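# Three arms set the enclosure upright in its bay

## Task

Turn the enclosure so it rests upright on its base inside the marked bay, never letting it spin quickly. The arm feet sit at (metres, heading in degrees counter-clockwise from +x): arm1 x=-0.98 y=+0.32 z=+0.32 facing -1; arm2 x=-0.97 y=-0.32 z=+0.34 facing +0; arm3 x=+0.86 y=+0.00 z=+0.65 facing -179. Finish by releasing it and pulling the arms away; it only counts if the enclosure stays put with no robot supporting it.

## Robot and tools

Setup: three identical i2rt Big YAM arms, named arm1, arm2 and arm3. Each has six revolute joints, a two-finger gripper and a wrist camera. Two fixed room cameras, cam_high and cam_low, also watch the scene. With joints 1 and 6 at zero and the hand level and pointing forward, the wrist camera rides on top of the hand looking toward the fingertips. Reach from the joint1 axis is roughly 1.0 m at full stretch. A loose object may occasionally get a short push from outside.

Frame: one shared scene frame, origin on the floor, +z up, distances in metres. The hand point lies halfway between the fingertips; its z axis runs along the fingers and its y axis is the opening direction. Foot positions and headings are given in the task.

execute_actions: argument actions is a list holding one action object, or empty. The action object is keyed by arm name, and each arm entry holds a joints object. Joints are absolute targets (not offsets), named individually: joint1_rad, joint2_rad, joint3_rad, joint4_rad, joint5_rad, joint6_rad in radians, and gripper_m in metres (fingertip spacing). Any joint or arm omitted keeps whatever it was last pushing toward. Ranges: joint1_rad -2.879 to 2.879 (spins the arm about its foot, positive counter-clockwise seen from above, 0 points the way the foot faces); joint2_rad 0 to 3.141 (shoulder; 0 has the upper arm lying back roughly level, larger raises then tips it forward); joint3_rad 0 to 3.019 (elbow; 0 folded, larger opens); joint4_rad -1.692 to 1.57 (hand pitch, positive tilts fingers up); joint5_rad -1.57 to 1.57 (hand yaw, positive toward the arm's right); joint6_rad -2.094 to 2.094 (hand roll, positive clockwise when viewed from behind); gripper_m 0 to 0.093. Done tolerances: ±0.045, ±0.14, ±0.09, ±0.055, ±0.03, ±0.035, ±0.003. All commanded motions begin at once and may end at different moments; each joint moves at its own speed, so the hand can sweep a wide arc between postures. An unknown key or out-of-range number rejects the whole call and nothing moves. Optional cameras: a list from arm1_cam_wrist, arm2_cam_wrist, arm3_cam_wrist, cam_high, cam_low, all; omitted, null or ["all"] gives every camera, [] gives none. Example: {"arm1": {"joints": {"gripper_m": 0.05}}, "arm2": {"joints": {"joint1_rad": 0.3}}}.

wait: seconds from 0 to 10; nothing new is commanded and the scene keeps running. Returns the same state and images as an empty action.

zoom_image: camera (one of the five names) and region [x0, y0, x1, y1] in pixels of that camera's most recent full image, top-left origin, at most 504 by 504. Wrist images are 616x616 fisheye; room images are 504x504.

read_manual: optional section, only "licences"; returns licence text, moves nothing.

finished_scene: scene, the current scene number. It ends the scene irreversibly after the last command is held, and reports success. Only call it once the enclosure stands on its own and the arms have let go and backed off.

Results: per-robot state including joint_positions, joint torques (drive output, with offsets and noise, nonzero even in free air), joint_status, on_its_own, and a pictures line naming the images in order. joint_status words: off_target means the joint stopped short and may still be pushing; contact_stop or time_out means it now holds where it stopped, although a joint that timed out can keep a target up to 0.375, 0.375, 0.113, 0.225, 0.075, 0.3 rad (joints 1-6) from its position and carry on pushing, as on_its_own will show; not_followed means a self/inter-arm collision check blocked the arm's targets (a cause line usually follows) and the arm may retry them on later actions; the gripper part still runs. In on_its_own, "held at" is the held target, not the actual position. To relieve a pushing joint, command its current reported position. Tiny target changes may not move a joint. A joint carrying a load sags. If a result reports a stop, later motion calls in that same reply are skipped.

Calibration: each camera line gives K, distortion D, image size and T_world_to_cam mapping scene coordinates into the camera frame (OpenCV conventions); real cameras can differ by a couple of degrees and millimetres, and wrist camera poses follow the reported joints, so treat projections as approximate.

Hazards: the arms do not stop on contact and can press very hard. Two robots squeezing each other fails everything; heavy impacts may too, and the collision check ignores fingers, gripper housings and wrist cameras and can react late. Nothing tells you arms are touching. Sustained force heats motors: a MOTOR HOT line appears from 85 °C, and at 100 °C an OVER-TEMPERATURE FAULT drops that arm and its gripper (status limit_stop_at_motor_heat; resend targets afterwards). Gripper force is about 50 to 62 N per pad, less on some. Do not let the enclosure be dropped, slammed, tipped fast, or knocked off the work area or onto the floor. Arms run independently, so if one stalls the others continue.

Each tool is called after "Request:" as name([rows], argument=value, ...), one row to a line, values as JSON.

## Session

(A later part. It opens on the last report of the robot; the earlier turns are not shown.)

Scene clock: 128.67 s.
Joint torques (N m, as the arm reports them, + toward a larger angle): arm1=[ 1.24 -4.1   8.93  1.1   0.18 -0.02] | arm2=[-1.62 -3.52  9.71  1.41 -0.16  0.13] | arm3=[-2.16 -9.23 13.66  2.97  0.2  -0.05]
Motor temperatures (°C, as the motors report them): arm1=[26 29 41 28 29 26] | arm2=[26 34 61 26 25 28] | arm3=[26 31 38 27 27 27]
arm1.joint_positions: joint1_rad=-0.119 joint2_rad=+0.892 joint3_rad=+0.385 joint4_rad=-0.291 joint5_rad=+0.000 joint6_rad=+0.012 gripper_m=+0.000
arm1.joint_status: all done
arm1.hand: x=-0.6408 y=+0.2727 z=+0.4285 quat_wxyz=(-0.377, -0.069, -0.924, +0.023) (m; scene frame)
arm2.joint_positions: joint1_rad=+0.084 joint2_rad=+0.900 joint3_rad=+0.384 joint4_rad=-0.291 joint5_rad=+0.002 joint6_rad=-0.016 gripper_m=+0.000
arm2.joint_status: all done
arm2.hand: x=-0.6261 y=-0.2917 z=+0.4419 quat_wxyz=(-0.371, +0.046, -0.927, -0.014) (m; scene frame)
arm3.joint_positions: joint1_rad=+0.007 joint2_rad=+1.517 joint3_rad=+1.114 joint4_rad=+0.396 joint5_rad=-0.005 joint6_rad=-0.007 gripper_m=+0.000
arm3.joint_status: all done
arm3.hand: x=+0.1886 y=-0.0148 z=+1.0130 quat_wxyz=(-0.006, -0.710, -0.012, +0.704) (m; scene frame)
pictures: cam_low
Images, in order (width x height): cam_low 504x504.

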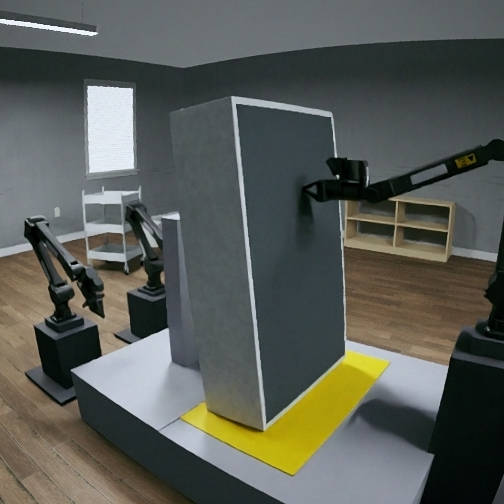

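Request:
execute_actions([
  {"arm3":{"joints":{"joint2_rad":1.54,"joint3_rad":1.14,"joint4_rad":0.43}}},
], cameras=[])

Request:
execute_actions([
  {"arm3":{"joints":{"joint2_rad":1.505,"joint3_rad":1.10,"joint4_rad":0.435}}},
], cameras=[])

Request:
execute_actions([
  {"arm3":{"joints":{"joint2_rad":1.47,"joint3_rad":1.06,"joint4_rad":0.44}}},
], cameras=[])

Request:
execute_actions([
  {"arm3":{"joints":{"joint2_rad":1.44,"joint3_rad":1.025,"joint4_rad":0.44}}},
], cameras=["cam_low"])

Scene clock: 138.70 s.
Joint torques (N m, as the arm reports them, + toward a larger angle): arm1=[ 1.08 -4.19  8.89  1.07  0.17 -0.01] | arm2=[-2.13 -3.74  9.8   1.3  -0.2   0.13] | arm3=[-2.37 -7.82 14.55  3.16  0.24 -0.07]
Motor temperatures (°C, as the motors report them): arm1=[26 28 40 28 29 26] | arm2=[26 33 57 26 25 28] | arm3=[26 30 41 27 27 27]
arm1.joint_positions: joint1_rad=-0.119 joint2_rad=+0.892 joint3_rad=+0.385 joint4_rad=-0.291 joint5_rad=+0.000 joint6_rad=+0.012 gripper_m=+0.000
arm1.joint_status: not commanded
arm1.hand: x=-0.6408 y=+0.2727 z=+0.4285 quat_wxyz=(-0.377, -0.069, -0.924, +0.023) (m; scene frame)
arm2.joint_positions: joint1_rad=+0.084 joint2_rad=+0.900 joint3_rad=+0.384 joint4_rad=-0.291 joint5_rad=+0.002 joint6_rad=-0.016 gripper_m=+0.000
arm2.joint_status: not commanded
arm2.hand: x=-0.6261 y=-0.2917 z=+0.4419 quat_wxyz=(-0.371, +0.046, -0.927, -0.014) (m; scene frame)
arm3.joint_positions: joint1_rad=+0.008 joint2_rad=+1.473 joint3_rad=+1.059 joint4_rad=+0.398 joint5_rad=-0.005 joint6_rad=-0.006 gripper_m=+0.000
arm3.joint_status: all done
arm3.hand: x=+0.2070 y=-0.0152 z=+1.0085 quat_wxyz=(-0.007, -0.713, -0.012, +0.701) (m; scene frame)
pictures: none
No camera images: the call's "cameras" was empty. Leave "cameras" out to get every camera's image.

Scene clock: 139.57 s.
Joint torques (N m, as the arm reports them, + toward a larger angle): arm1=[ 0.99 -4.19  8.9   1.09  0.19 -0.02] | arm2=[-1.41 -3.89  9.62  1.27 -0.2   0.15] | arm3=[-2.48 -6.85 15.29  3.23  0.26 -0.05]
Motor temperatures (°C, as the motors report them): arm1=[26 28 40 28 29 26] | arm2=[26 33 56 26 25 28] | arm3=[26 30 41 27 27 27]
arm1.joint_positions: joint1_rad=-0.119 joint2_rad=+0.892 joint3_rad=+0.385 joint4_rad=-0.291 joint5_rad=+0.000 joint6_rad=+0.012 gripper_m=+0.000
arm1.joint_status: not commanded
arm1.hand: x=-0.6408 y=+0.2727 z=+0.4285 quat_wxyz=(-0.377, -0.069, -0.924, +0.023) (m; scene frame)
arm2.joint_positions: joint1_rad=+0.084 joint2_rad=+0.900 joint3_rad=+0.384 joint4_rad=-0.291 joint5_rad=+0.002 joint6_rad=-0.016 gripper_m=+0.000
arm2.joint_status: not commanded
arm2.hand: x=-0.6261 y=-0.2917 z=+0.4419 quat_wxyz=(-0.371, +0.046, -0.927, -0.014) (m; scene frame)
arm3.joint_positions: joint1_rad=+0.009 joint2_rad=+1.432 joint3_rad=+1.009 joint4_rad=+0.398 joint5_rad=-0.006 joint6_rad=-0.006 gripper_m=+0.000
arm3.joint_status: joint3_rad off_target (ended at +1.009, target +1.100); the others done
arm3.hand: x=+0.2242 y=-0.0154 z=+1.0038 quat_wxyz=(-0.007, -0.716, -0.013, +0.698) (m; scene frame)
pictures: none
No camera images: the call's "cameras" was empty. Leave "cameras" out to get every camera's image.

Scene clock: 140.43 s.
Joint torques (N m, as the arm reports them, + toward a larger angle): arm1=[ 1.11 -4.16  8.89  1.04  0.19 -0.02] | arm2=[-2.1  -3.57  9.69  1.27 -0.2   0.09] | arm3=[-2.47 -5.62 15.93  3.44  0.31 -0.05]
Motor temperatures (°C, as the motors report them): arm1=[26 28 40 28 29 26] | arm2=[26 33 56 26 25 28] | arm3=[26 30 42 27 27 27]
arm1.joint_positions: joint1_rad=-0.119 joint2_rad=+0.892 joint3_rad=+0.385 joint4_rad=-0.291 joint5_rad=+0.000 joint6_rad=+0.012 gripper_m=+0.000
arm1.joint_status: not commanded
arm1.hand: x=-0.6408 y=+0.2727 z=+0.4285 quat_wxyz=(-0.377, -0.069, -0.924, +0.023) (m; scene frame)
arm2.joint_positions: joint1_rad=+0.084 joint2_rad=+0.900 joint3_rad=+0.384 joint4_rad=-0.291 joint5_rad=+0.002 joint6_rad=-0.016 gripper_m=+0.000
arm2.joint_status: not commanded
arm2.hand: x=-0.6261 y=-0.2917 z=+0.4419 quat_wxyz=(-0.371, +0.046, -0.927, -0.014) (m; scene frame)
arm3.joint_positions: joint1_rad=+0.009 joint2_rad=+1.392 joint3_rad=+0.959 joint4_rad=+0.398 joint5_rad=-0.007 joint6_rad=-0.006 gripper_m=+0.000
arm3.joint_status: joint3_rad off_target (ended at +0.959, target +1.060); the others done
arm3.hand: x=+0.2415 y=-0.0156 z=+0.9984 quat_wxyz=(-0.008, -0.720, -0.014, +0.694) (m; scene frame)
pictures: none
No camera images: the call's "cameras" was empty. Leave "cameras" out to get every camera's image.

Scene clock: 141.27 s.
Joint torques (N m, as the arm reports them, + toward a larger angle): arm1=[ 1.14 -4.19  8.89  1.09  0.19 -0.02] | arm2=[-1.81 -4.55  9.72  1.45 -0.22  0.15] | arm3=[-2.73 -4.66 16.37  3.46  0.35 -0.07]
Motor temperatures (°C, as the motors report them): arm1=[26 28 40 28 29 26] | arm2=[26 33 56 26 25 28] | arm3=[26 30 42 27 27 27]
arm1.joint_positions: joint1_rad=-0.119 joint2_rad=+0.892 joint3_rad=+0.385 joint4_rad=-0.291 joint5_rad=+0.000 joint6_rad=+0.012 gripper_m=+0.000
arm1.joint_status: not commanded
arm1.hand: x=-0.6408 y=+0.2727 z=+0.4285 quat_wxyz=(-0.377, -0.069, -0.924, +0.023) (m; scene frame)
arm2.joint_positions: joint1_rad=+0.084 joint2_rad=+0.900 joint3_rad=+0.384 joint4_rad=-0.291 joint5_rad=+0.002 joint6_rad=-0.016 gripper_m=+0.000
arm2.joint_status: not commanded
arm2.hand: x=-0.6261 y=-0.2917 z=+0.4419 quat_wxyz=(-0.371, +0.046, -0.927, -0.014) (m; scene frame)
arm3.joint_positions: joint1_rad=+0.010 joint2_rad=+1.358 joint3_rad=+0.917 joint4_rad=+0.398 joint5_rad=-0.008 joint6_rad=-0.006 gripper_m=+0.000
arm3.joint_status: joint3_rad off_target (ended at +0.917, target +1.025); the others done
arm3.hand: x=+0.2558 y=-0.0159 z=+0.9939 quat_wxyz=(-0.009, -0.722, -0.014, +0.692) (m; scene frame)
pictures: cam_low
Images, in order (width x height): cam_low 504x504.

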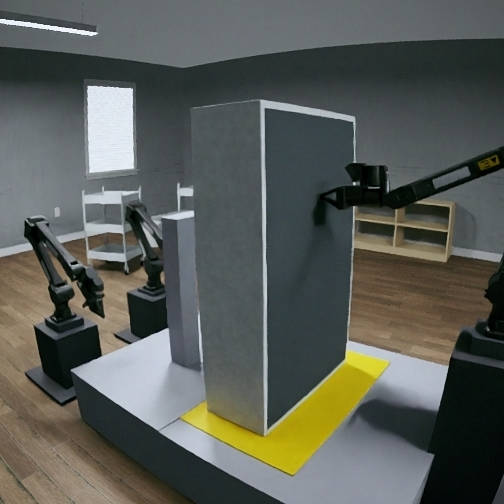

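Request:
execute_actions([
  {"arm3":{"joints":{"joint2_rad":1.41,"joint3_rad":0.99}}},
], cameras=[])

Request:
execute_actions([
  {"arm3":{"joints":{"joint2_rad":1.38,"joint3_rad":0.955}}},
], cameras=["cam_low"])

Scene clock: 146.37 s.
Joint torques (N m, as the arm reports them, + toward a larger angle): arm1=[ 1.09 -4.2   8.93  1.    0.19 -0.01] | arm2=[-1.71 -3.76  9.77  1.24 -0.23  0.1 ] | arm3=[-2.77 -4.12 17.02  3.51  0.42 -0.05]
Motor temperatures (°C, as the motors report them): arm1=[26 28 39 28 29 26] | arm2=[26 32 54 26 25 28] | arm3=[26 29 44 27 27 27]
arm1.joint_positions: joint1_rad=-0.119 joint2_rad=+0.892 joint3_rad=+0.385 joint4_rad=-0.291 joint5_rad=+0.000 joint6_rad=+0.012 gripper_m=+0.000
arm1.joint_status: not commanded
arm1.hand: x=-0.6408 y=+0.2727 z=+0.4285 quat_wxyz=(-0.377, -0.069, -0.924, +0.023) (m; scene frame)
arm2.joint_positions: joint1_rad=+0.084 joint2_rad=+0.900 joint3_rad=+0.384 joint4_rad=-0.291 joint5_rad=+0.002 joint6_rad=-0.016 gripper_m=+0.000
arm2.joint_status: not commanded
arm2.hand: x=-0.6261 y=-0.2917 z=+0.4419 quat_wxyz=(-0.371, +0.046, -0.927, -0.014) (m; scene frame)
arm3.joint_positions: joint1_rad=+0.011 joint2_rad=+1.321 joint3_rad=+0.874 joint4_rad=+0.398 joint5_rad=-0.009 joint6_rad=-0.006 gripper_m=+0.000
arm3.joint_status: joint3_rad off_target (ended at +0.873, target +0.990); the others done
arm3.hand: x=+0.2711 y=-0.0162 z=+0.9887 quat_wxyz=(-0.009, -0.725, -0.015, +0.689) (m; scene frame)
pictures: none
No camera images: the call's "cameras" was empty. Leave "cameras" out to get every camera's image.

Scene clock: 147.03 s.
Joint torques (N m, as the arm reports them, + toward a larger angle): arm1=[ 1.07 -4.2   8.94  1.04  0.19 -0.02] | arm2=[-1.52 -3.31  9.66  1.42 -0.21  0.14] | arm3=[-2.25 -5.47 14.96  3.49  0.44 -0.05]
Motor temperatures (°C, as the motors report them): arm1=[26 28 39 28 29 26] | arm2=[26 32 54 26 25 28] | arm3=[26 29 45 27 27 27]
arm1.joint_positions: joint1_rad=-0.119 joint2_rad=+0.892 joint3_rad=+0.385 joint4_rad=-0.291 joint5_rad=+0.000 joint6_rad=+0.012 gripper_m=+0.000
arm1.joint_status: not commanded
arm1.hand: x=-0.6408 y=+0.2727 z=+0.4285 quat_wxyz=(-0.377, -0.069, -0.924, +0.023) (m; scene frame)
arm2.joint_positions: joint1_rad=+0.084 joint2_rad=+0.900 joint3_rad=+0.384 joint4_rad=-0.291 joint5_rad=+0.002 joint6_rad=-0.016 gripper_m=+0.000
arm2.joint_status: not commanded
arm2.hand: x=-0.6261 y=-0.2917 z=+0.4419 quat_wxyz=(-0.371, +0.046, -0.927, -0.014) (m; scene frame)
arm3.joint_positions: joint1_rad=+0.011 joint2_rad=+1.317 joint3_rad=+0.867 joint4_rad=+0.398 joint5_rad=-0.010 joint6_rad=-0.006 gripper_m=+0.000
arm3.joint_status: all done
arm3.hand: x=+0.2730 y=-0.0162 z=+0.9874 quat_wxyz=(-0.009, -0.725, -0.015, +0.688) (m; scene frame)
pictures: cam_low
Images, in order (width x height): cam_low 504x504.

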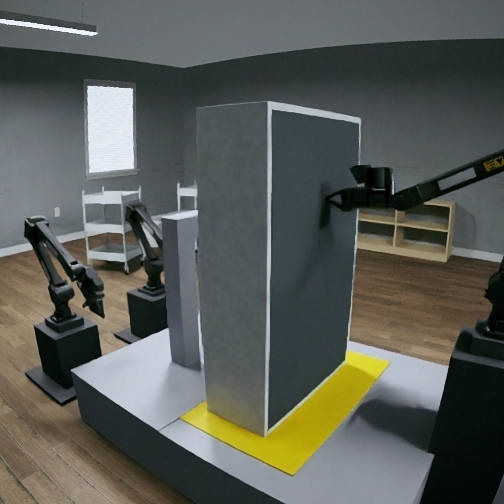

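Seated.

Request:
execute_actions([
  {"arm3":{"joints":{"joint2_rad":0.7,"joint3_rad":0.4,"joint4_rad":-0.3}}},
], cameras=["cam_low"])

Request:
finished_scene(scene=1)

Scene clock: 152.17 s.
Joint torques (N m, as the arm reports them, + toward a larger angle): arm1=[ 1.07 -4.25  8.85  1.08  0.19 -0.01] | arm2=[-1.69 -3.46  9.72  1.22 -0.23  0.15] | arm3=[-2.01 -3.    9.56  1.18  0.17 -0.07]
Motor temperatures (°C, as the motors report them): arm1=[26 28 39 28 29 26] | arm2=[26 32 53 26 25 28] | arm3=[26 29 45 27 27 27]
arm1.joint_positions: joint1_rad=-0.119 joint2_rad=+0.892 joint3_rad=+0.385 joint4_rad=-0.291 joint5_rad=+0.000 joint6_rad=+0.012 gripper_m=+0.000
arm1.joint_status: not commanded
arm1.hand: x=-0.6408 y=+0.2727 z=+0.4285 quat_wxyz=(-0.377, -0.069, -0.924, +0.023) (m; scene frame)
arm2.joint_positions: joint1_rad=+0.084 joint2_rad=+0.900 joint3_rad=+0.384 joint4_rad=-0.291 joint5_rad=+0.002 joint6_rad=-0.016 gripper_m=+0.000
arm2.joint_status: not commanded
arm2.hand: x=-0.6261 y=-0.2917 z=+0.4419 quat_wxyz=(-0.371, +0.046, -0.927, -0.014) (m; scene frame)
arm3.joint_positions: joint1_rad=+0.008 joint2_rad=+0.704 joint3_rad=+0.394 joint4_rad=-0.290 joint5_rad=-0.003 joint6_rad=-0.006 gripper_m=+0.000
arm3.joint_status: all done
arm3.hand: x=+0.5115 y=-0.0078 z=+0.8244 quat_wxyz=(-0.004, -0.885, -0.013, +0.466) (m; scene frame)
pictures: cam_low
Images, in order (width x height): cam_low 504x504.

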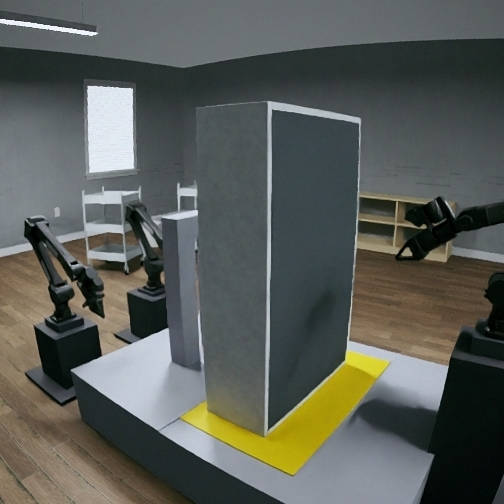

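The scene is finished: the task was done.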